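## Task

Press the blue bell's button fully down and then let it rise fully back up for a moment, doing this exactly two times. A press that slides or tips the loose bell still counts as a ring even if it earns nothing, and a third ring is a failure. Touching any other bell's button, leaving any bell toppled or moved from its place, or letting a bell reach the floor all fail the task. When finished, release and move the hand away, and the robot must not be fallen or left leaning.

## Robot and tools

ROBOT. A simulated Hello Robot Stretch 4 with a single arm: an omni-wheel base, a lift that rides up a mast, a telescoping arm that reaches straight forward, a wrist with yaw, pitch and roll joints, and a two-finger gripper. Cameras: head_camera, head_left_camera, head_right_camera (on the head) and wrist_camera. It stands about 1.6 m high; the base edge lies within 0.23 m of the base origin.

FRAMES. Base frame: origin on the floor below the base centre, x ahead, y to the left, z up. hand_pose is reported in this frame and marks the point centred between the fingers, 0.015 m back from their tips; the printed value may be somewhat off. With all wrist joints at 0 the hand axes line up with the base axes. base_odometry is relative to where the base stood when the scene began, counts wheel rotation only (slip shows up as travel), and gives heading in radians, left positive, -3.142 to 3.142.

execute_actions. Argument "actions": a list holding one action or nothing (empty just returns state and images). Optional "cameras": list of camera names or "all"; omitted/null means all, [] means none; an unknown name rejects the call. An action may contain:
- "base": exactly one relative move, measured from the base position in the latest reported state: translate_m (metres, forward +, -2 to 2), strafe_m (metres, left +, -2 to 2) or rotate_rad (radians, counter-clockwise seen from above +, -3.2 to 3.2). These are offsets, not poses.
- "joints": absolute joint targets by name, any subset: lift_m 0 to 1.2 m; arm_m 0 to 0.55 m (extension); wrist_yaw_rad -1.134 to 4.276 (0 points ahead, + turns left, 3.14 tucked back, above 3.4 the arm may block); wrist_pitch_rad -1.117 to 4.259 (0 level, 1.57 pointing down); wrist_roll_rad -1.117 to 4.259 (0 keeps the fingers level, + is clockwise viewed from behind); gripper_m 0 to 0.08 m finger gap. Done tolerances are ±0.004 for lift and arm, ±0.02 yaw and roll, ±0.05 pitch, ±0.002 gripper. Targets past a range are clipped and flagged; other bad values or unknown keys reject the whole call with no motion.
- "pace": "slow", "default", "fast" or "max" (base up to 0.1/0.3/0.4/0.6 m/s and 1/2/3/4 rad/s; a raised lift caps base speed lower).
- "contact_limits": {"arm_m": value from 0 (gentlest) to 0.75 (firmest)}, default 0.5; sets how much push the arm tolerates before halting.
- {"end_of_arm": "enable_torque"} on its own, to re-power wrist or gripper motors that cut out.
All motions in one action start together. A joint or base left out of an action may keep driving toward its earlier target. One action runs at most 15 s. If a result reports a stop, later motion, wait and finished_scene calls in the same reply are skipped.

wait: {"seconds": 0 to 10}; commands nothing new and returns state and images.
zoom_image: {"camera": one of the four names, "region": [x0, y0, x1, y1]} in pixels from the top-left of that camera's most recent full image, no larger than 504 by 504.
read_manual: {"section": "licences"}; returns licence text only, no motion.
finished_scene: {"scene": integer number of the current scene}; ends it irreversibly after the last command is held and reports success; the next task arrives in its result. Replying without any tool call ends everything.

RESULT LINES. joint_positions: current joint values. base_status / joint_status: how each commanded motion ended: done; off_target (resting short, possibly still pushing); contact_stop_at_<key> (blocked by something; that part then goes slack); limit_stop_at_<name>, e.g. own_body (self-collision guard) or tilt (lean over 6 degrees; lift, arm and wheels go limp until it eases); time_out; torque_fault (a wrist or gripper motor overloaded and went limp until enable_torque). on_its_own: what uncommanded parts are doing; "held at" gives a held target, not a position. lidar_m: 12 distances in metres, sector 1 straight ahead then counter-clockwise in 30-degree steps (4th left, 7th behind, 10th right); "-" is nothing seen or closer than 0.25 m; blind below about 0.15 m and to clear objects. wrist_depth_mm: a 7×7 grid of median depths, 100 to 2000 mm, read from top-left. turned_by_wheels vs turned_by_imu: a gap above about 0.1 rad signals a bump or slip. base_tilt: degrees, forward and right positive, with a fixed bias up to about 1.5. motor_effort: percent of maximum, + toward larger joint values, peak in brackets; for wheel_0, wheel_1, wheel_2 positive turns the base right. pictures: names the cameras of the returned images in order.

CAUTIONS. Bells are loose: approach the blue one gently, press its button vertically with a finger or closed gripper from above, then lift clear for a moment before the next press; count every press. Keep well away from other bells, never push a bell off its surface. Use low contact limits and slow pace near the bells. A good start: lift_m 0.4 with wrist_yaw_rad 0 together to unfold the wrist. Avoid pitching the gripper up while rolled (self-collision). Do not drive or turn with the arm far out and loaded, and avoid strong steady pushes, which can tip the robot. Gripper effort held beyond about 50 points trips a fault. When done, open the fingers, raise and retract, and confirm the robot is level before finishing.

Each tool is called as a command line: name --argument value for each argument, lists and objects as JSON in quotes; but a table of rows of numbers goes row by row, as --pt "numbers of a row", without its own name.

## Session

execute_actions --actions '[]'

Scene clock: 0.00 s.
base_odometry: x=+0.000 y=+0.000 heading=+0.000 (m, m, rad; odometry frame)
turned_by_wheels: +0.000 (rad since the last result)
turned_by_imu: +0.000 (rad since the last result)
base_tilt: forward=+0.2 right=+0.1 (deg)
lidar_m: 2.67 1.65 1.70 1.66 1.53 1.55 2.00 2.26 2.30 2.37 2.21 2.25
base_status: not commanded
joint_positions: lift_m=+0.167 arm_m=-0.001 wrist_yaw_rad=+3.080 wrist_pitch_rad=+0.019 wrist_roll_rad=-0.013 gripper_m=+0.040
joint_status: not commanded
motor_effort: lift_m=+20 arm_m=+0 wrist_yaw_rad=-1 wrist_pitch_rad=-9 wrist_roll_rad=-1 gripper_m=+1 wheel_0=+0 wheel_1=+1 wheel_2=+0 (%)
hand_pose: x=-0.0374 y=+0.1003 z=+0.3411 quat_wxyz=(+0.031, -0.010, -0.006, +0.999) (m; base frame)
wrist_depth_mm: - 143 - - 1863 1537 1336 / - 131 - - 1863 1537 1308 / - 134 202 - 1921 1499 1281 / 120 142 - - 1863 1576 1308 / 1983 - - - 1921 1537 1308 / 1366 1397 1336 1336 1397 1366 1255 / 891 931 103 960 126 - 946
pictures: head_camera, head_left_camera, head_right_camera, wrist_camera
Images, in order (width x height): head_camera 420x560, head_left_camera 420x672, head_right_camera 420x672, wrist_camera 616x392.

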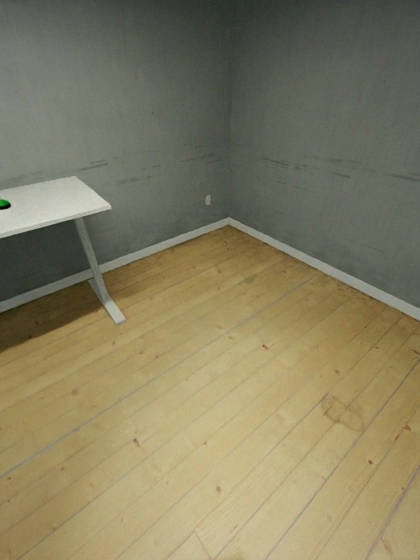

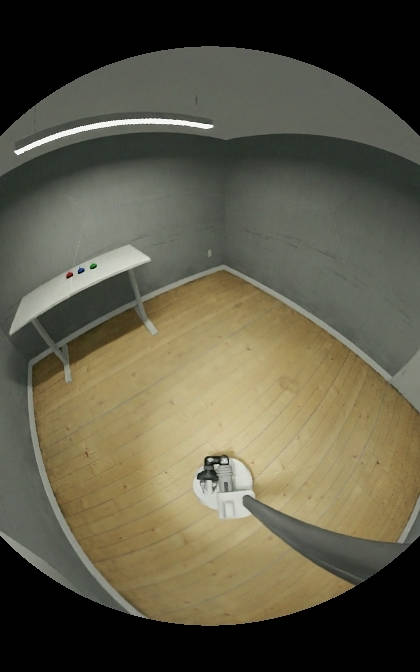

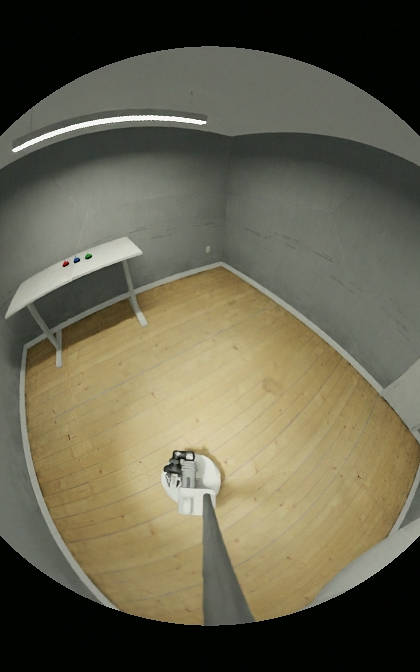

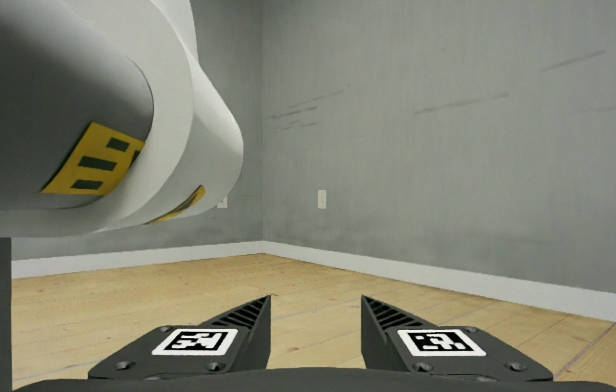

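execute_actions --actions '[{"base":{"rotate_rad":0.75},"joints":{"lift_m":0.85,"wrist_yaw_rad":0,"gripper_m":0,"wrist_pitch_rad":0.5},"pace":"fast"}]'

execute_actions --actions '[{"base":{"translate_m":0.9},"pace":"fast"}]'

Scene clock: 3.87 s.
base_odometry: x=+0.000 y=+0.000 heading=+0.750 (m, m, rad; odometry frame)
turned_by_wheels: +0.750 (rad since the last result)
turned_by_imu: +0.745 (rad since the last result)
base_tilt: forward=+0.2 right=+0.0 (deg)
lidar_m: 1.66 1.80 1.55 1.52 1.66 2.33 2.27 2.45 2.23 2.21 2.39 1.66
base_status: done
joint_positions: lift_m=+0.850 arm_m=-0.001 wrist_yaw_rad=+0.000 wrist_pitch_rad=+0.503 wrist_roll_rad=-0.013 gripper_m=+0.000
joint_status: all done
motor_effort: lift_m=+24(26) arm_m=+0(0) wrist_yaw_rad=-3(8) wrist_pitch_rad=-8(9) wrist_roll_rad=+1(1) gripper_m=-2(1) wheel_0=+0(8) wheel_1=-2(11) wheel_2=+0(7) (%)
hand_pose: x=+0.3559 y=-0.0873 z=+0.9253 quat_wxyz=(+0.969, -0.006, +0.249, +0.002) (m; base frame)
wrist_depth_mm: 1983 - - 1983 1863 1921 1921 / 1921 - - - - - - / 1921 - - - - - - / 1983 - - - - - - / 1708 1756 1756 1708 1708 1708 1756 / 1397 1464 1430 150 1430 1430 1366 / 1229 1205 101 - - 1205 1229
pictures: head_camera, head_left_camera, head_right_camera, wrist_camera
Images, in order (width x height): head_camera 420x560, head_left_camera 420x672, head_right_camera 420x672, wrist_camera 616x392.

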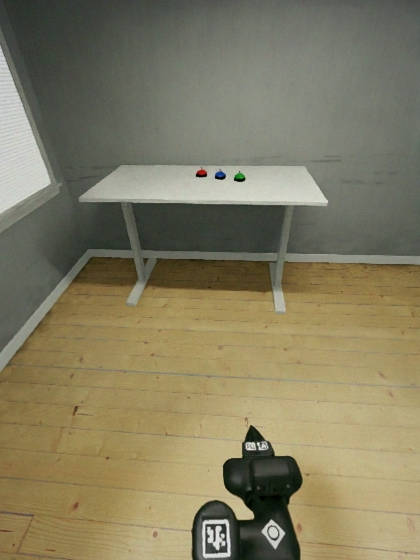

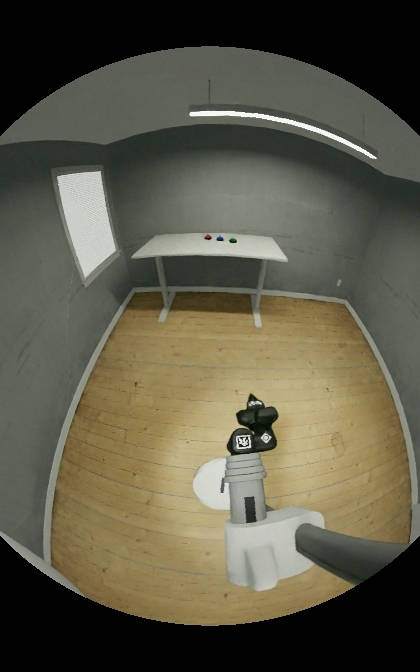

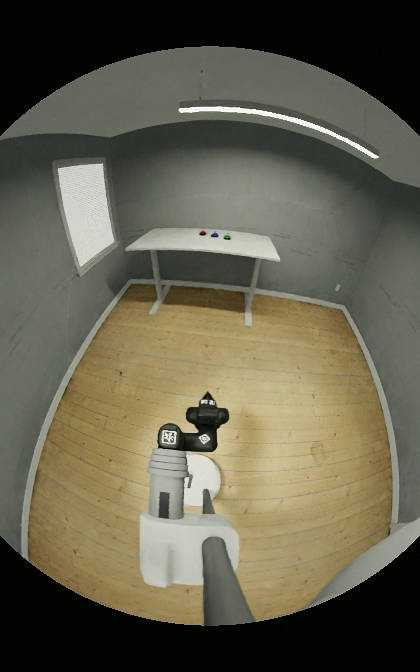

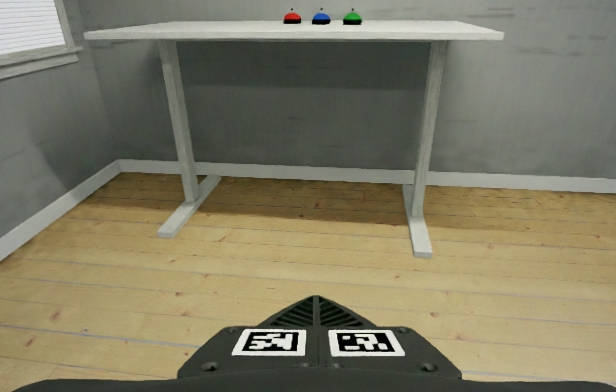

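Scene clock: 7.60 s.
base_odometry: x=+0.658 y=+0.614 heading=+0.750 (m, m, rad; odometry frame)
turned_by_wheels: +0.000 (rad since the last result)
turned_by_imu: -0.003 (rad since the last result)
base_tilt: forward=+0.1 right=+0.1 (deg)
lidar_m: 0.77 0.86 1.46 1.41 1.55 2.32 3.18 2.94 2.35 2.30 0.97 0.77
base_status: done
joint_positions: lift_m=+0.850 arm_m=-0.001 wrist_yaw_rad=+0.000 wrist_pitch_rad=+0.503 wrist_roll_rad=-0.013 gripper_m=+0.000
joint_status: not commanded
motor_effort: lift_m=+24(24) arm_m=+0(0) wrist_yaw_rad=-2(3) wrist_pitch_rad=-9(8) wrist_roll_rad=+1(1) gripper_m=-3(3) wheel_0=+2(7) wheel_1=+4(10) wheel_2=+0(12) (%)
hand_pose: x=+0.3559 y=-0.0874 z=+0.9254 quat_wxyz=(+0.969, -0.006, +0.249, +0.002) (m; base frame)
wrist_depth_mm: 1281 1255 1229 1042 1160 1160 1138 / 699 691 676 559 559 549 549 / 1576 1464 1499 1430 1366 1308 1255 / 1618 1618 1576 1499 1464 1464 1397 / 1661 1618 1708 1661 1576 1537 1499 / 1430 1397 1464 150 1464 1308 1430 / 1205 1205 101 - - 1205 1182
pictures: head_camera, head_left_camera, head_right_camera, wrist_camera
Images, in order (width x height): head_camera 420x560, head_left_camera 420x672, head_right_camera 420x672, wrist_camera 616x392.

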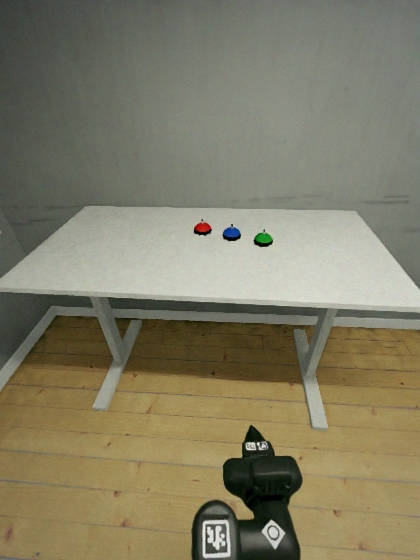

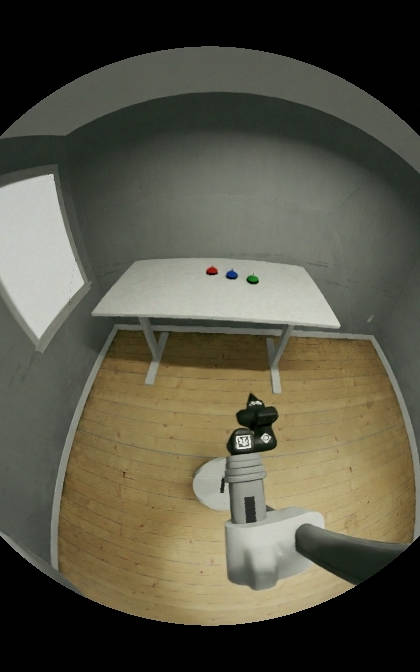

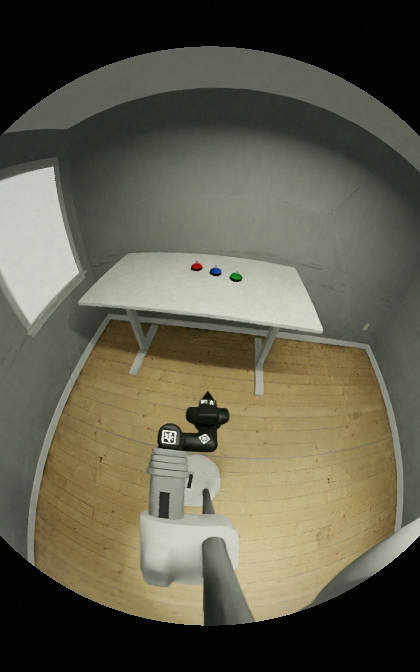

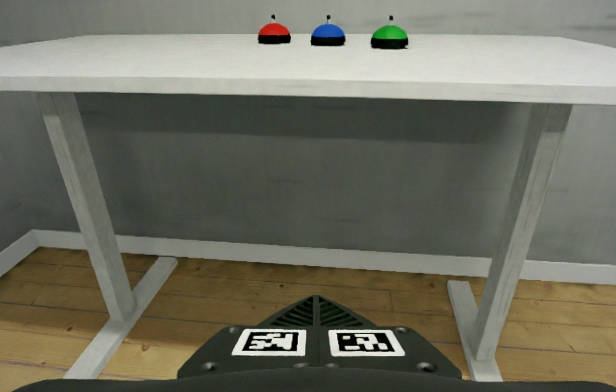

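execute_actions --actions '[{"base":{"translate_m":0.45},"joints":{"lift_m":1.05,"wrist_pitch_rad":0.1},"pace":"fast"}]' --cameras '["head_camera","wrist_camera"]'

Scene clock: 12.43 s.
base_odometry: x=+0.987 y=+0.921 heading=+0.751 (m, m, rad; odometry frame)
turned_by_wheels: +0.000 (rad since the last result)
turned_by_imu: -0.002 (rad since the last result)
base_tilt: forward=+0.2 right=+0.1 (deg)
lidar_m: 0.35 0.37 0.58 1.36 1.49 2.23 3.64 3.03 2.38 2.36 0.44 0.35
base_status: done
joint_positions: lift_m=+1.050 arm_m=-0.001 wrist_yaw_rad=+0.000 wrist_pitch_rad=+0.103 wrist_roll_rad=-0.013 gripper_m=+0.000
joint_status: all done
motor_effort: lift_m=+24(26) arm_m=+0(0) wrist_yaw_rad=-3(3) wrist_pitch_rad=-9(16) wrist_roll_rad=+0(1) gripper_m=-1(2) wheel_0=+1(7) wheel_1=+3(10) wheel_2=+1(13) (%)
hand_pose: x=+0.3810 y=-0.0874 z=+1.2060 quat_wxyz=(+0.999, -0.006, +0.051, +0.000) (m; base frame)
wrist_depth_mm: 960 931 917 866 854 842 809 / 1008 946 931 904 878 842 820 / 991 946 931 917 891 878 831 / 1008 976 931 931 891 866 866 / 1025 991 946 931 904 878 866 / 866 854 854 151 866 891 866 / 615 640 101 - - 647 634
pictures: head_camera, wrist_camera
Images, in order (width x height): head_camera 420x560, wrist_camera 616x392.

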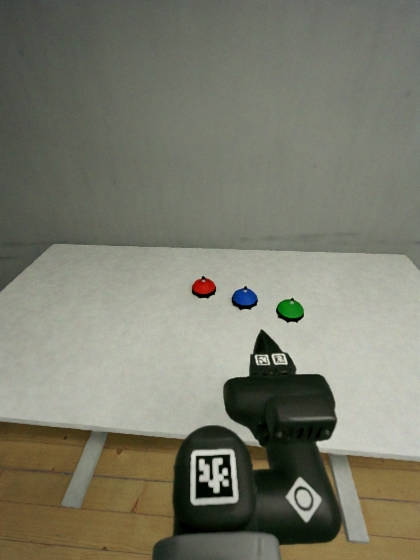

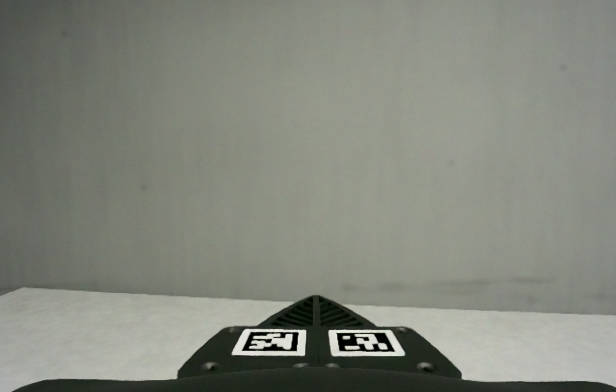

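execute_actions --actions '[{"base":{"strafe_m":-0.02},"joints":{"lift_m":0.95,"arm_m":0.15}}]' --cameras '["head_camera","wrist_camera"]'

Scene clock: 15.37 s.
base_odometry: x=+1.001 y=+0.906 heading=+0.751 (m, m, rad; odometry frame)
turned_by_wheels: +0.000 (rad since the last result)
turned_by_imu: -0.001 (rad since the last result)
base_tilt: forward=+0.1 right=+0.2 (deg)
lidar_m: 0.32 0.36 0.58 1.38 1.50 2.26 3.65 3.01 2.39 2.34 0.43 0.33
base_status: done
joint_positions: lift_m=+0.950 arm_m=+0.148 wrist_yaw_rad=+0.000 wrist_pitch_rad=+0.103 wrist_roll_rad=-0.013 gripper_m=+0.000
joint_status: all done
motor_effort: lift_m=+14(22) arm_m=+10(10) wrist_yaw_rad=-2(2) wrist_pitch_rad=-10(10) wrist_roll_rad=+3(0) gripper_m=-2(1) wheel_0=+1(9) wheel_1=-2(12) wheel_2=+0(2) (%)
hand_pose: x=+0.5307 y=-0.0874 z=+1.1067 quat_wxyz=(+0.999, -0.006, +0.052, +0.000) (m; base frame)
wrist_depth_mm: 798 778 759 732 723 707 683 / 820 788 778 759 741 715 683 / 831 798 778 759 741 723 691 / 831 809 788 768 759 732 715 / 854 820 788 768 759 741 715 / 591 580 591 150 591 585 585 / 427 433 101 - - 445 430
pictures: head_camera, wrist_camera
Images, in order (width x height): head_camera 420x560, wrist_camera 616x392.

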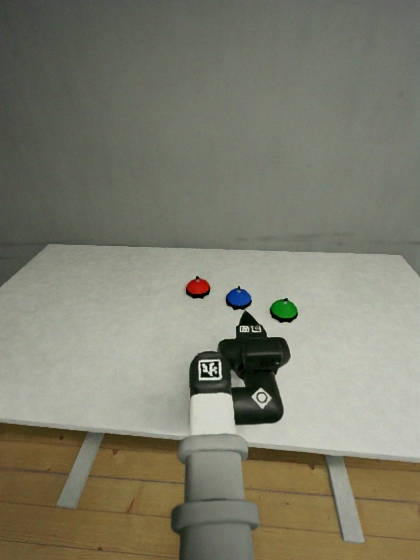

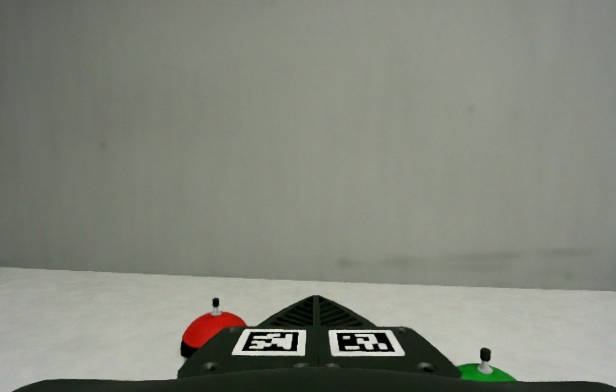

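execute_actions --actions '[{"joints":{"lift_m":0.86}}]' --cameras '["head_camera","wrist_camera"]'

Scene clock: 18.40 s.
base_odometry: x=+1.001 y=+0.906 heading=+0.751 (m, m, rad; odometry frame)
turned_by_wheels: +0.000 (rad since the last result)
turned_by_imu: -0.001 (rad since the last result)
base_tilt: forward=+0.1 right=+0.1 (deg)
lidar_m: 0.36 0.37 0.55 1.38 1.52 2.27 3.66 3.02 2.38 2.33 0.43 0.33
base_status: not commanded
joint_positions: lift_m=+0.860 arm_m=+0.148 wrist_yaw_rad=+0.000 wrist_pitch_rad=+0.103 wrist_roll_rad=-0.013 gripper_m=+0.000
joint_status: all done
motor_effort: lift_m=+14(14) arm_m=+10(10) wrist_yaw_rad=-2(2) wrist_pitch_rad=-9(9) wrist_roll_rad=+0(2) gripper_m=-2(1) wheel_0=+1(1) wheel_1=-2(2) wheel_2=+0(0) (%)
hand_pose: x=+0.5307 y=-0.0874 z=+1.0167 quat_wxyz=(+0.999, -0.006, +0.052, +0.000) (m; base frame)
wrist_depth_mm: 798 778 768 741 715 707 691 / 809 788 778 750 723 707 691 / 842 798 778 750 732 715 699 / 842 809 788 768 741 732 715 / 585 585 445 585 580 580 574 / 355 355 357 151 353 291 349 / 253 263 100 - - 267 258
pictures: head_camera, wrist_camera
Images, in order (width x height): head_camera 420x560, wrist_camera 616x392.

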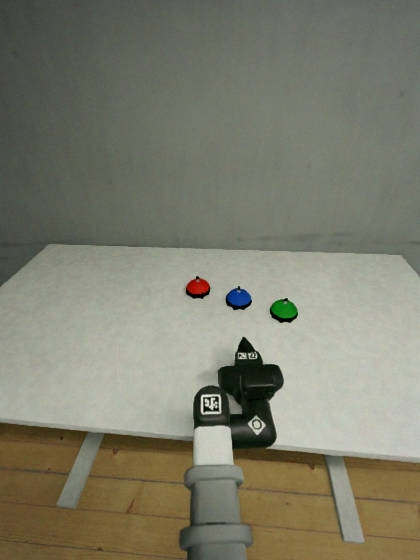

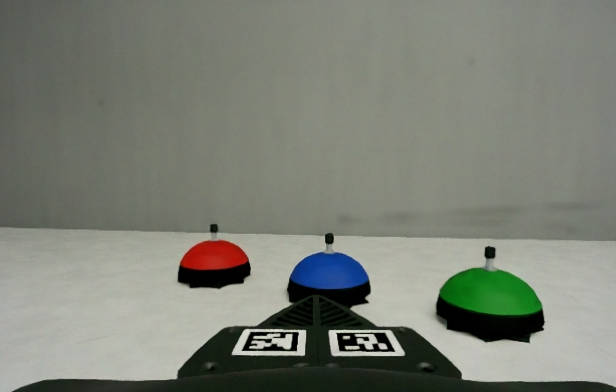

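execute_actions --actions '[{"base":{"strafe_m":-0.008},"joints":{"lift_m":0.91,"arm_m":0.24}}]' --cameras '["head_camera","wrist_camera"]'

execute_actions --actions '[{"joints":{"arm_m":0.38}}]'

Scene clock: 23.87 s.
base_odometry: x=+1.006 y=+0.900 heading=+0.750 (m, m, rad; odometry frame)
turned_by_wheels: +0.000 (rad since the last result)
turned_by_imu: -0.001 (rad since the last result)
base_tilt: forward=+0.1 right=+0.0 (deg)
lidar_m: 0.32 0.37 0.56 1.38 1.52 2.28 3.64 3.00 2.35 2.33 0.44 0.34
base_status: done
joint_positions: lift_m=+0.910 arm_m=+0.238 wrist_yaw_rad=+0.000 wrist_pitch_rad=+0.103 wrist_roll_rad=-0.013 gripper_m=+0.000
joint_status: all done
motor_effort: lift_m=+24(24) arm_m=+10(9) wrist_yaw_rad=-2(2) wrist_pitch_rad=-9(10) wrist_roll_rad=+0(0) gripper_m=-3(2) wheel_0=+0(10) wheel_1=-4(10) wheel_2=+0(0) (%)
hand_pose: x=+0.6207 y=-0.0874 z=+1.0659 quat_wxyz=(+0.999, -0.006, +0.051, +0.000) (m; base frame)
wrist_depth_mm: 699 691 661 654 634 615 615 / 715 691 676 668 640 621 615 / 732 715 676 668 654 634 615 / 732 715 699 683 661 647 627 / 750 723 699 676 676 647 634 / 484 484 484 151 484 477 477 / 347 329 101 - - 364 351
pictures: head_camera, wrist_camera
Images, in order (width x height): head_camera 420x560, wrist_camera 616x392.

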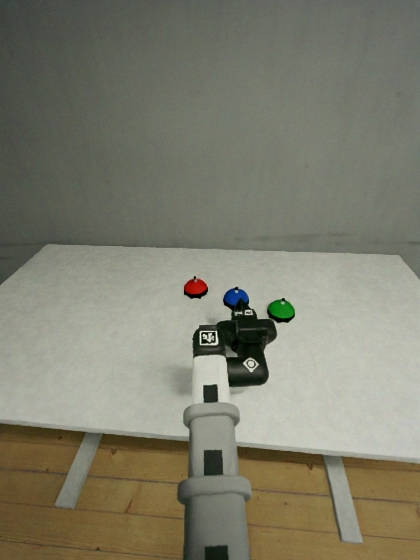

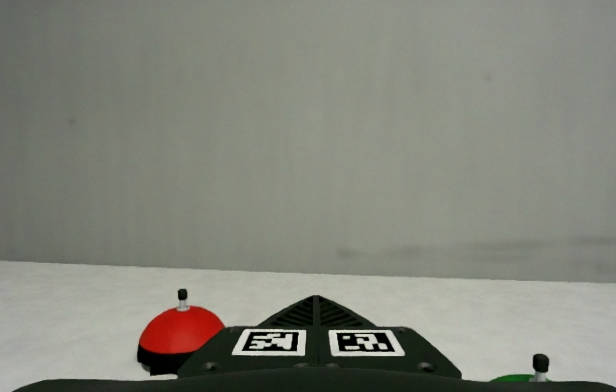

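Scene clock: 25.33 s.
base_odometry: x=+1.006 y=+0.900 heading=+0.750 (m, m, rad; odometry frame)
turned_by_wheels: +0.000 (rad since the last result)
turned_by_imu: +0.000 (rad since the last result)
base_tilt: forward=+0.1 right=+0.1 (deg)
lidar_m: 0.33 0.38 0.57 1.39 1.52 2.29 3.65 2.99 2.37 2.33 0.43 0.33
base_status: not commanded
joint_positions: lift_m=+0.910 arm_m=+0.378 wrist_yaw_rad=+0.000 wrist_pitch_rad=+0.103 wrist_roll_rad=-0.013 gripper_m=+0.000
joint_status: all done
motor_effort: lift_m=+24(24) arm_m=+10(10) wrist_yaw_rad=-2(1) wrist_pitch_rad=-9(8) wrist_roll_rad=+0(1) gripper_m=-1(2) wheel_0=+0(0) wheel_1=-4(4) wheel_2=+0(0) (%)
hand_pose: x=+0.7607 y=-0.0874 z=+1.0659 quat_wxyz=(+0.999, -0.006, +0.051, +0.000) (m; base frame)
wrist_depth_mm: 554 549 530 517 504 492 484 / 574 554 539 525 508 496 484 / 569 559 535 525 512 504 488 / 591 564 549 535 521 512 496 / 591 569 554 544 525 517 508 / 480 484 484 151 480 512 504 / 345 357 101 - - 362 351
pictures: head_camera, head_left_camera, head_right_camera, wrist_camera
Images, in order (width x height): head_camera 420x560, head_left_camera 420x672, head_right_camera 420x672, wrist_camera 616x392.

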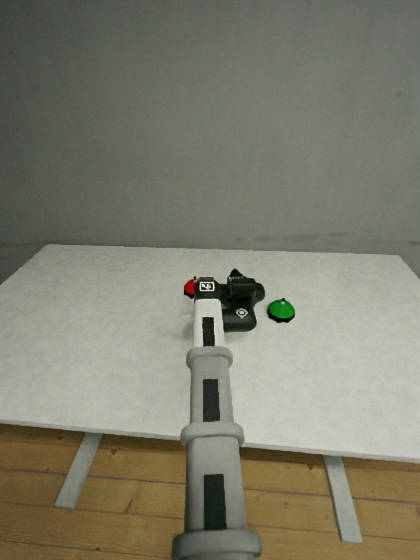

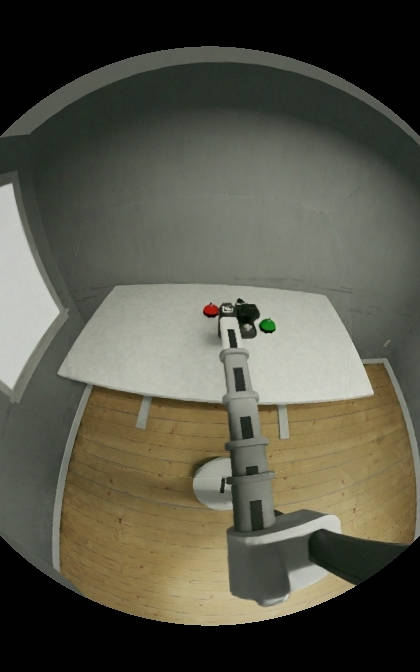

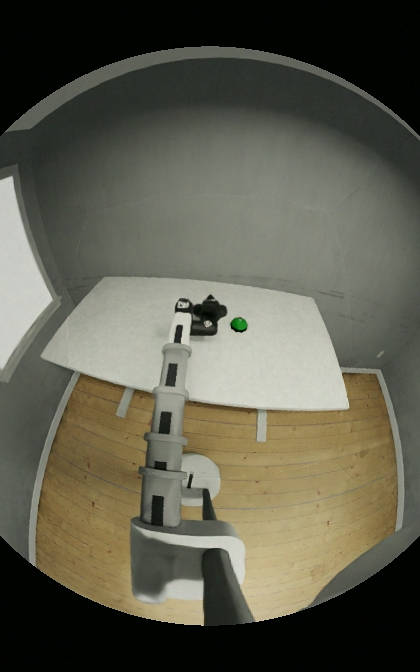

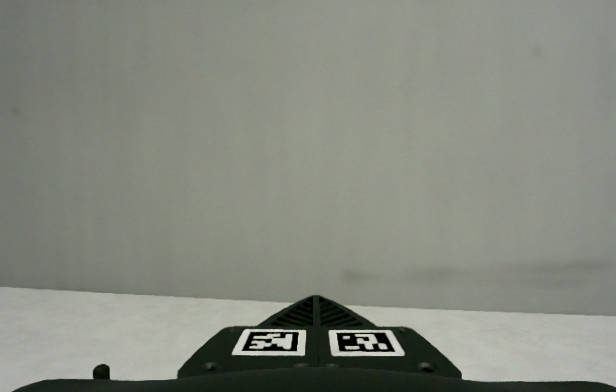

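execute_actions --actions '[{"joints":{"arm_m":0.415,"lift_m":0.885}}]' --cameras '[]'

execute_actions --actions '[{"joints":{"lift_m":0.87},"pace":"slow"}]' --cameras '[]'

execute_actions --actions '[{"joints":{"lift_m":0.858},"pace":"slow"}]'

Scene clock: 28.77 s.
base_odometry: x=+1.006 y=+0.900 heading=+0.750 (m, m, rad; odometry frame)
turned_by_wheels: +0.000 (rad since the last result)
turned_by_imu: -0.001 (rad since the last result)
base_tilt: forward=+0.1 right=+0.0 (deg)
lidar_m: 0.33 0.36 0.56 1.38 1.52 2.28 3.65 3.01 2.37 2.33 0.43 0.33
base_status: not commanded
joint_positions: lift_m=+0.885 arm_m=+0.413 wrist_yaw_rad=+0.000 wrist_pitch_rad=+0.103 wrist_roll_rad=-0.013 gripper_m=+0.000
joint_status: all done
motor_effort: lift_m=+14(23) arm_m=+10(10) wrist_yaw_rad=-2(2) wrist_pitch_rad=-10(9) wrist_roll_rad=+1(2) gripper_m=-1(2) wheel_0=+0(0) wheel_1=-4(3) wheel_2=+0(0) (%)
hand_pose: x=+0.7957 y=-0.0874 z=+1.0418 quat_wxyz=(+0.999, -0.006, +0.051, +0.000) (m; base frame)
wrist_depth_mm: 525 512 492 488 469 459 449 / 535 517 500 484 480 462 452 / 539 525 508 496 480 469 459 / 549 530 512 504 484 473 466 / 554 539 521 508 492 480 473 / 415 418 418 151 418 415 413 / 298 309 101 - - 315 310
pictures: none
No camera images: the call's "cameras" was empty. Leave "cameras" out to get every camera's image.

Scene clock: 29.60 s.
base_odometry: x=+1.006 y=+0.900 heading=+0.750 (m, m, rad; odometry frame)
turned_by_wheels: +0.000 (rad since the last result)
turned_by_imu: +0.000 (rad since the last result)
base_tilt: forward=+0.1 right=+0.1 (deg)
lidar_m: 0.33 0.37 0.55 1.39 1.54 2.28 3.63 2.99 2.36 2.32 0.42 0.33
base_status: not commanded
joint_positions: lift_m=+0.870 arm_m=+0.413 wrist_yaw_rad=+0.000 wrist_pitch_rad=+0.103 wrist_roll_rad=-0.013 gripper_m=+0.000
joint_status: all done
motor_effort: lift_m=+13(13) arm_m=+10(10) wrist_yaw_rad=-2(2) wrist_pitch_rad=-8(9) wrist_roll_rad=+0(0) gripper_m=-4(3) wheel_0=+0(0) wheel_1=-4(4) wheel_2=+0(0) (%)
hand_pose: x=+0.7957 y=-0.0874 z=+1.0269 quat_wxyz=(+0.999, -0.006, +0.051, +0.000) (m; base frame)
wrist_depth_mm: 530 508 496 480 469 459 449 / 530 521 500 492 477 469 452 / 539 525 508 500 488 469 459 / 549 530 517 500 488 473 466 / 554 535 521 504 492 480 469 / 379 382 382 150 382 375 375 / 186 281 101 - - 287 283
pictures: none
No camera images: the call's "cameras" was empty. Leave "cameras" out to get every camera's image.

Scene clock: 30.37 s.
base_odometry: x=+1.006 y=+0.900 heading=+0.750 (m, m, rad; odometry frame)
turned_by_wheels: +0.000 (rad since the last result)
turned_by_imu: +0.000 (rad since the last result)
base_tilt: forward=+0.2 right=+0.2 (deg)
lidar_m: 0.33 0.36 0.57 1.39 1.51 2.29 3.64 3.01 2.36 2.33 0.42 0.33
base_status: not commanded
joint_positions: lift_m=+0.859 arm_m=+0.413 wrist_yaw_rad=-0.001 wrist_pitch_rad=+0.092 wrist_roll_rad=-0.013 gripper_m=+0.000
joint_status: all done
motor_effort: lift_m=+8(13) arm_m=+10(10) wrist_yaw_rad=+1(1) wrist_pitch_rad=+21(22) wrist_roll_rad=+1(0) gripper_m=-1(2) wheel_0=+0(0) wheel_1=-4(4) wheel_2=+0(0) (%)
hand_pose: x=+0.7958 y=-0.0877 z=+1.0175 quat_wxyz=(+0.999, -0.006, +0.046, +0.000) (m; base frame)
wrist_depth_mm: 530 517 500 488 477 462 459 / 535 521 500 496 484 466 462 / 549 530 508 496 484 473 459 / 549 535 512 500 484 477 462 / 549 544 525 504 492 480 469 / 379 379 379 150 379 379 377 / 179 267 101 - - 285 282
pictures: head_camera, head_left_camera, head_right_camera, wrist_camera
Images, in order (width x height): head_camera 420x560, head_left_camera 420x672, head_right_camera 420x672, wrist_camera 616x392.

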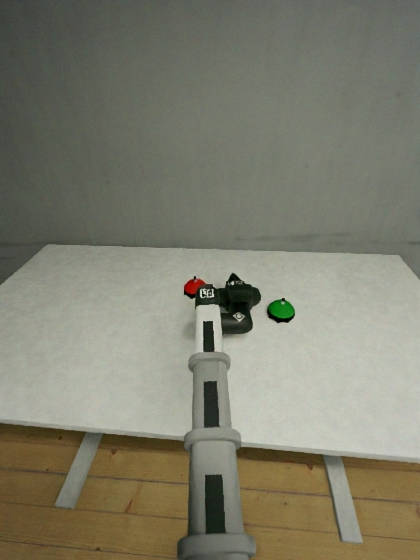

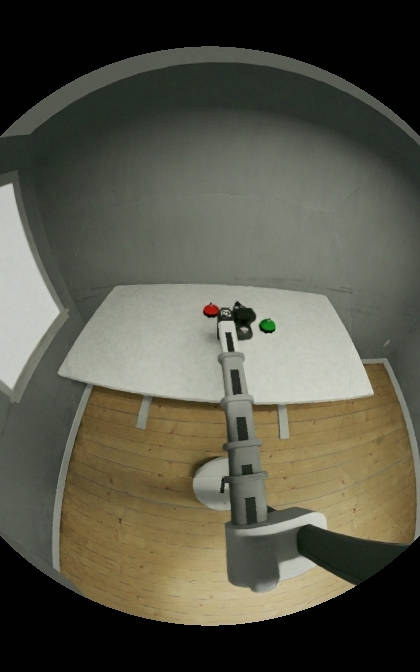

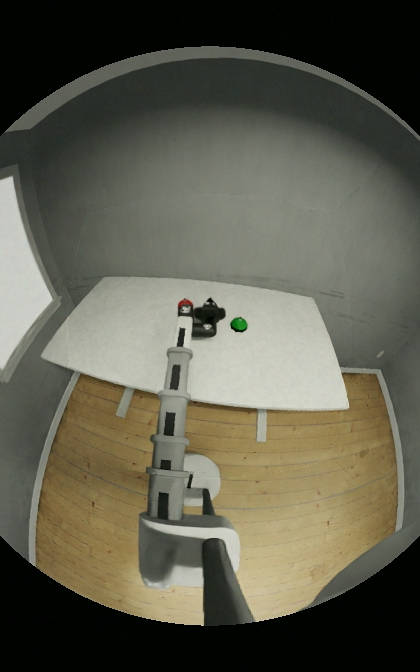

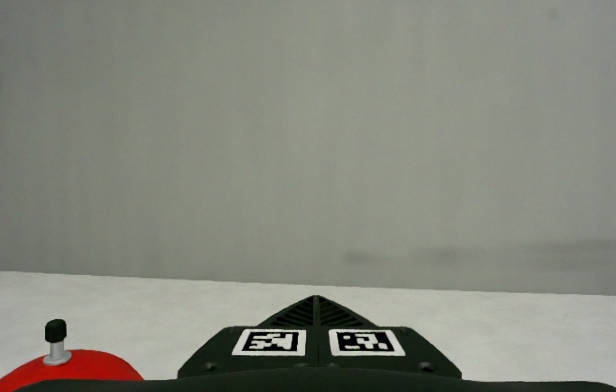

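execute_actions --actions '[{"joints":{"lift_m":0.854},"pace":"slow"}]' --cameras '[]'

Scene clock: 31.70 s.
base_odometry: x=+1.006 y=+0.900 heading=+0.750 (m, m, rad; odometry frame)
turned_by_wheels: +0.000 (rad since the last result)
turned_by_imu: +0.000 (rad since the last result)
base_tilt: forward=+0.1 right=+0.0 (deg)
lidar_m: 0.32 0.36 0.58 1.39 1.50 2.28 3.65 3.03 2.36 2.33 0.43 0.33
base_status: not commanded
joint_positions: lift_m=+0.855 arm_m=+0.413 wrist_yaw_rad=-0.002 wrist_pitch_rad=+0.087 wrist_roll_rad=-0.013 gripper_m=+0.000
joint_status: all done
on_its_own: wrist_pitch_rad is at rest, and its effort (+37) is outside its rest range (-23 to +23)
motor_effort: lift_m=+6(8) arm_m=+10(10) wrist_yaw_rad=+4(4) wrist_pitch_rad=+37(37) wrist_roll_rad=+1(1) gripper_m=-3(0) wheel_0=+0(0) wheel_1=-3(4) wheel_2=+0(0) (%)
hand_pose: x=+0.7959 y=-0.0878 z=+1.0149 quat_wxyz=(+0.999, -0.006, +0.043, -0.001) (m; base frame)
wrist_depth_mm: 535 517 508 492 477 466 452 / 539 517 512 496 477 473 462 / 544 530 512 508 480 473 462 / 549 535 517 504 484 477 466 / 554 535 521 504 496 484 466 / 387 387 387 150 384 384 382 / 179 272 101 - - 287 286
pictures: none
No camera images: the call's "cameras" was empty. Leave "cameras" out to get every camera's image.

execute_actions --actions '[{"joints":{"lift_m":0.9}}]' --cameras '[]'

wait --seconds 1

execute_actions --actions '[{"joints":{"lift_m":0.855},"pace":"slow"}]' --cameras '[]'

execute_actions --actions '[{"joints":{"lift_m":0.92}}]' --cameras '[]'

execute_actions --actions '[{"joints":{"arm_m":0},"pace":"fast"}]' --cameras '["head_camera"]'

finished_scene --scene 1

Scene clock: 35.03 s.
base_odometry: x=+1.006 y=+0.900 heading=+0.750 (m, m, rad; odometry frame)
turned_by_wheels: +0.000 (rad since the last result)
turned_by_imu: -0.001 (rad since the last result)
base_tilt: forward=+0.2 right=+0.3 (deg)
lidar_m: 0.32 0.37 0.56 1.39 1.54 2.29 3.64 3.02 2.37 2.32 0.43 0.35
base_status: not commanded
joint_positions: lift_m=+0.900 arm_m=+0.413 wrist_yaw_rad=+0.000 wrist_pitch_rad=+0.103 wrist_roll_rad=-0.013 gripper_m=+0.000
joint_status: all done
motor_effort: lift_m=+24(25) arm_m=+10(10) wrist_yaw_rad=-1(4) wrist_pitch_rad=-9(37) wrist_roll_rad=+1(2) gripper_m=-1(3) wheel_0=+0(0) wheel_1=-4(3) wheel_2=+0(0) (%)
hand_pose: x=+0.7957 y=-0.0875 z=+1.0560 quat_wxyz=(+0.999, -0.006, +0.051, +0.000) (m; base frame)
wrist_depth_mm: 525 512 500 480 469 459 449 / 535 517 504 488 477 466 452 / 539 525 512 496 484 469 459 / 549 535 517 504 492 477 466 / 559 544 521 508 492 477 473 / 455 455 455 150 492 477 469 / 325 336 100 - - 343 330
pictures: none
No camera images: the call's "cameras" was empty. Leave "cameras" out to get every camera's image.

Scene clock: 36.03 s.
base_odometry: x=+1.006 y=+0.900 heading=+0.750 (m, m, rad; odometry frame)
turned_by_wheels: +0.000 (rad since the last result)
turned_by_imu: +0.000 (rad since the last result)
base_tilt: forward=+0.3 right=-0.1 (deg)
lidar_m: 0.33 0.36 0.55 1.37 1.53 2.28 3.63 3.02 2.38 2.32 0.43 0.32
base_status: not commanded
joint_positions: lift_m=+0.900 arm_m=+0.413 wrist_yaw_rad=+0.000 wrist_pitch_rad=+0.103 wrist_roll_rad=-0.013 gripper_m=+0.000
joint_status: all done
motor_effort: lift_m=+24(25) arm_m=+10(10) wrist_yaw_rad=-1(4) wrist_pitch_rad=-9(37) wrist_roll_rad=-1(2) gripper_m=+0(3) wheel_0=+0(0) wheel_1=-4(3) wheel_2=+0(0) (%)
hand_pose: x=+0.7957 y=-0.0875 z=+1.0560 quat_wxyz=(+0.999, -0.006, +0.051, +0.000) (m; base frame)
wrist_depth_mm: 521 512 496 480 473 462 445 / 535 521 500 492 477 466 455 / 535 521 508 496 484 469 455 / 554 535 512 504 488 473 466 / 554 539 517 504 488 480 473 / 459 455 459 150 492 480 473 / 325 336 101 - - 342 330
wait: 1.00 s; at rest by 0.27 s
pictures: head_camera, head_left_camera, head_right_camera, wrist_camera
Images, in order (width x height): head_camera 420x560, head_left_camera 420x672, head_right_camera 420x672, wrist_camera 616x392.

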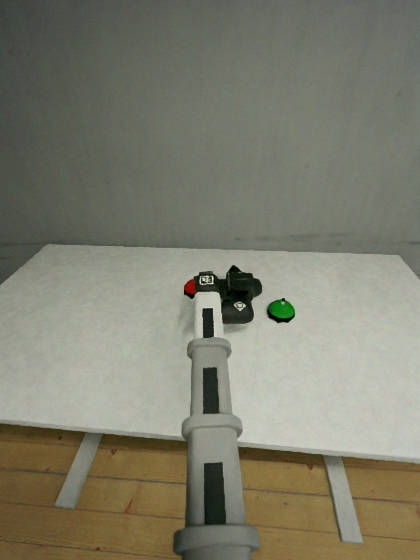

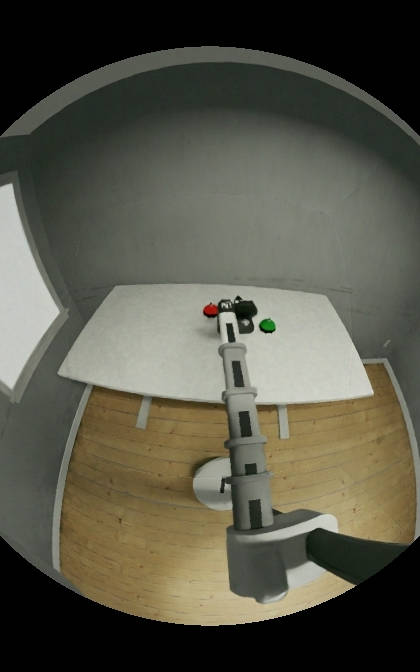

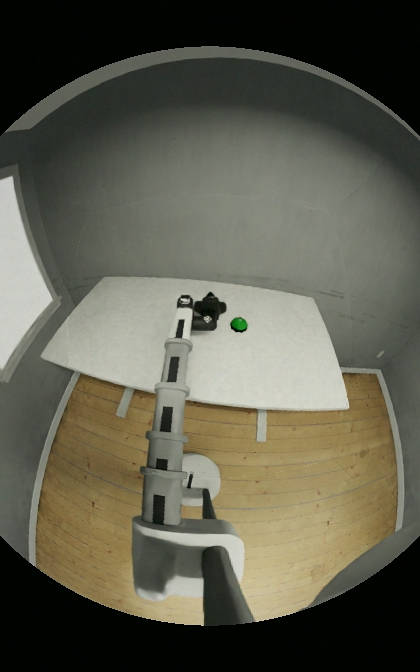

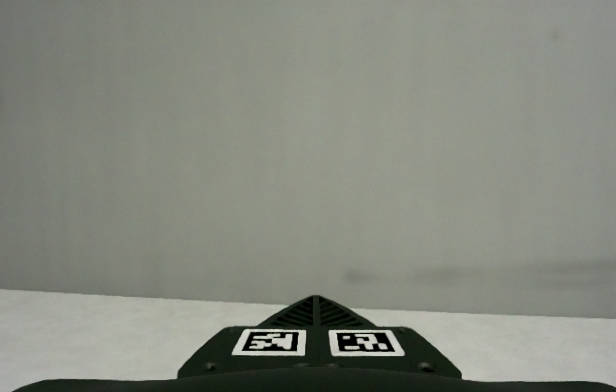

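Scene clock: 37.27 s.
base_odometry: x=+1.006 y=+0.900 heading=+0.750 (m, m, rad; odometry frame)
turned_by_wheels: +0.000 (rad since the last result)
turned_by_imu: +0.000 (rad since the last result)
base_tilt: forward=+0.3 right=-0.1 (deg)
lidar_m: 0.33 0.37 0.56 1.39 1.52 2.26 3.63 3.02 2.36 2.33 0.43 0.33
base_status: not commanded
joint_positions: lift_m=+0.856 arm_m=+0.413 wrist_yaw_rad=-0.002 wrist_pitch_rad=+0.088 wrist_roll_rad=-0.013 gripper_m=+0.000
joint_status: all done
on_its_own: wrist_pitch_rad is at rest, and its effort (+33) is outside its rest range (-23 to +23)
motor_effort: lift_m=+6(22) arm_m=+10(10) wrist_yaw_rad=+3(3) wrist_pitch_rad=+33(34) wrist_roll_rad=+2(0) gripper_m=-2(3) wheel_0=+0(0) wheel_1=-4(4) wheel_2=+0(0) (%)
hand_pose: x=+0.7958 y=-0.0878 z=+1.0155 quat_wxyz=(+0.999, -0.006, +0.044, -0.001) (m; base frame)
wrist_depth_mm: 530 517 500 492 477 466 455 / 544 525 504 496 477 466 459 / 544 525 508 500 488 469 459 / 544 530 517 504 492 477 462 / 549 530 517 508 492 480 469 / 379 382 387 150 389 384 382 / 179 271 101 - - 286 285
pictures: none
No camera images: the call's "cameras" was empty. Leave "cameras" out to get every camera's image.

Scene clock: 38.47 s.
base_odometry: x=+1.006 y=+0.900 heading=+0.750 (m, m, rad; odometry frame)
turned_by_wheels: +0.000 (rad since the last result)
turned_by_imu: +0.000 (rad since the last result)
base_tilt: forward=+0.1 right=+0.0 (deg)
lidar_m: 0.32 0.36 0.57 1.39 1.52 2.29 3.65 3.01 2.36 2.33 0.43 0.34
base_status: not commanded
joint_positions: lift_m=+0.920 arm_m=+0.413 wrist_yaw_rad=+0.000 wrist_pitch_rad=+0.103 wrist_roll_rad=-0.013 gripper_m=+0.000
joint_status: all done
motor_effort: lift_m=+24(25) arm_m=+10(10) wrist_yaw_rad=+0(3) wrist_pitch_rad=-8(33) wrist_roll_rad=+0(0) gripper_m=-1(0) wheel_0=+0(0) wheel_1=-4(4) wheel_2=+0(0) (%)
hand_pose: x=+0.7957 y=-0.0875 z=+1.0760 quat_wxyz=(+0.999, -0.006, +0.051, +0.000) (m; base frame)
wrist_depth_mm: 525 512 496 480 469 459 449 / 535 521 504 488 477 466 455 / 539 525 512 500 488 469 462 / 544 530 521 504 488 477 462 / 559 539 525 504 496 477 473 / 512 535 521 151 496 488 473 / 364 375 101 - - 382 370
pictures: none
No camera images: the call's "cameras" was empty. Leave "cameras" out to get every camera's image.

Scene clock: 40.40 s.
base_odometry: x=+1.006 y=+0.900 heading=+0.750 (m, m, rad; odometry frame)
turned_by_wheels: +0.000 (rad since the last result)
turned_by_imu: +0.000 (rad since the last result)
base_tilt: forward=+0.3 right=+0.2 (deg)
lidar_m: 0.34 0.37 0.54 1.39 1.53 2.27 3.65 3.00 2.37 2.32 0.43 0.34
base_status: not commanded
joint_positions: lift_m=+0.920 arm_m=+0.002 wrist_yaw_rad=+0.000 wrist_pitch_rad=+0.103 wrist_roll_rad=-0.013 gripper_m=+0.000
joint_status: all done
motor_effort: lift_m=+24(24) arm_m=-10(10) wrist_yaw_rad=-1(0) wrist_pitch_rad=-8(10) wrist_roll_rad=+1(3) gripper_m=+0(1) wheel_0=+0(0) wheel_1=-4(4) wheel_2=+0(0) (%)
hand_pose: x=+0.3842 y=-0.0875 z=+1.0759 quat_wxyz=(+0.999, -0.006, +0.051, +0.000) (m; base frame)
wrist_depth_mm: 960 931 917 878 854 831 809 / 976 946 917 904 854 842 820 / 976 960 931 891 878 854 842 / 1008 976 931 904 891 866 842 / 866 866 854 842 891 866 842 / 517 517 512 150 462 508 508 / 366 382 101 - - 384 377
pictures: head_camera
Images, in order (width x height): head_camera 420x560.

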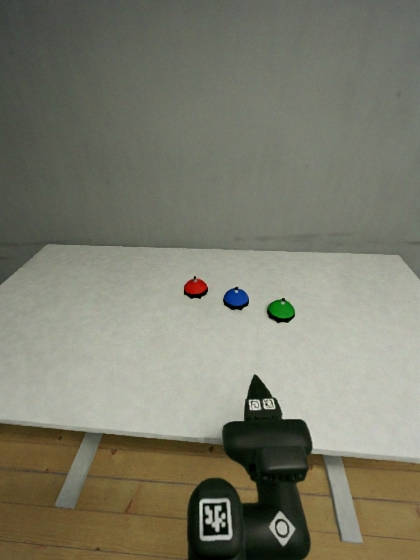

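The scene is finished: the task was done.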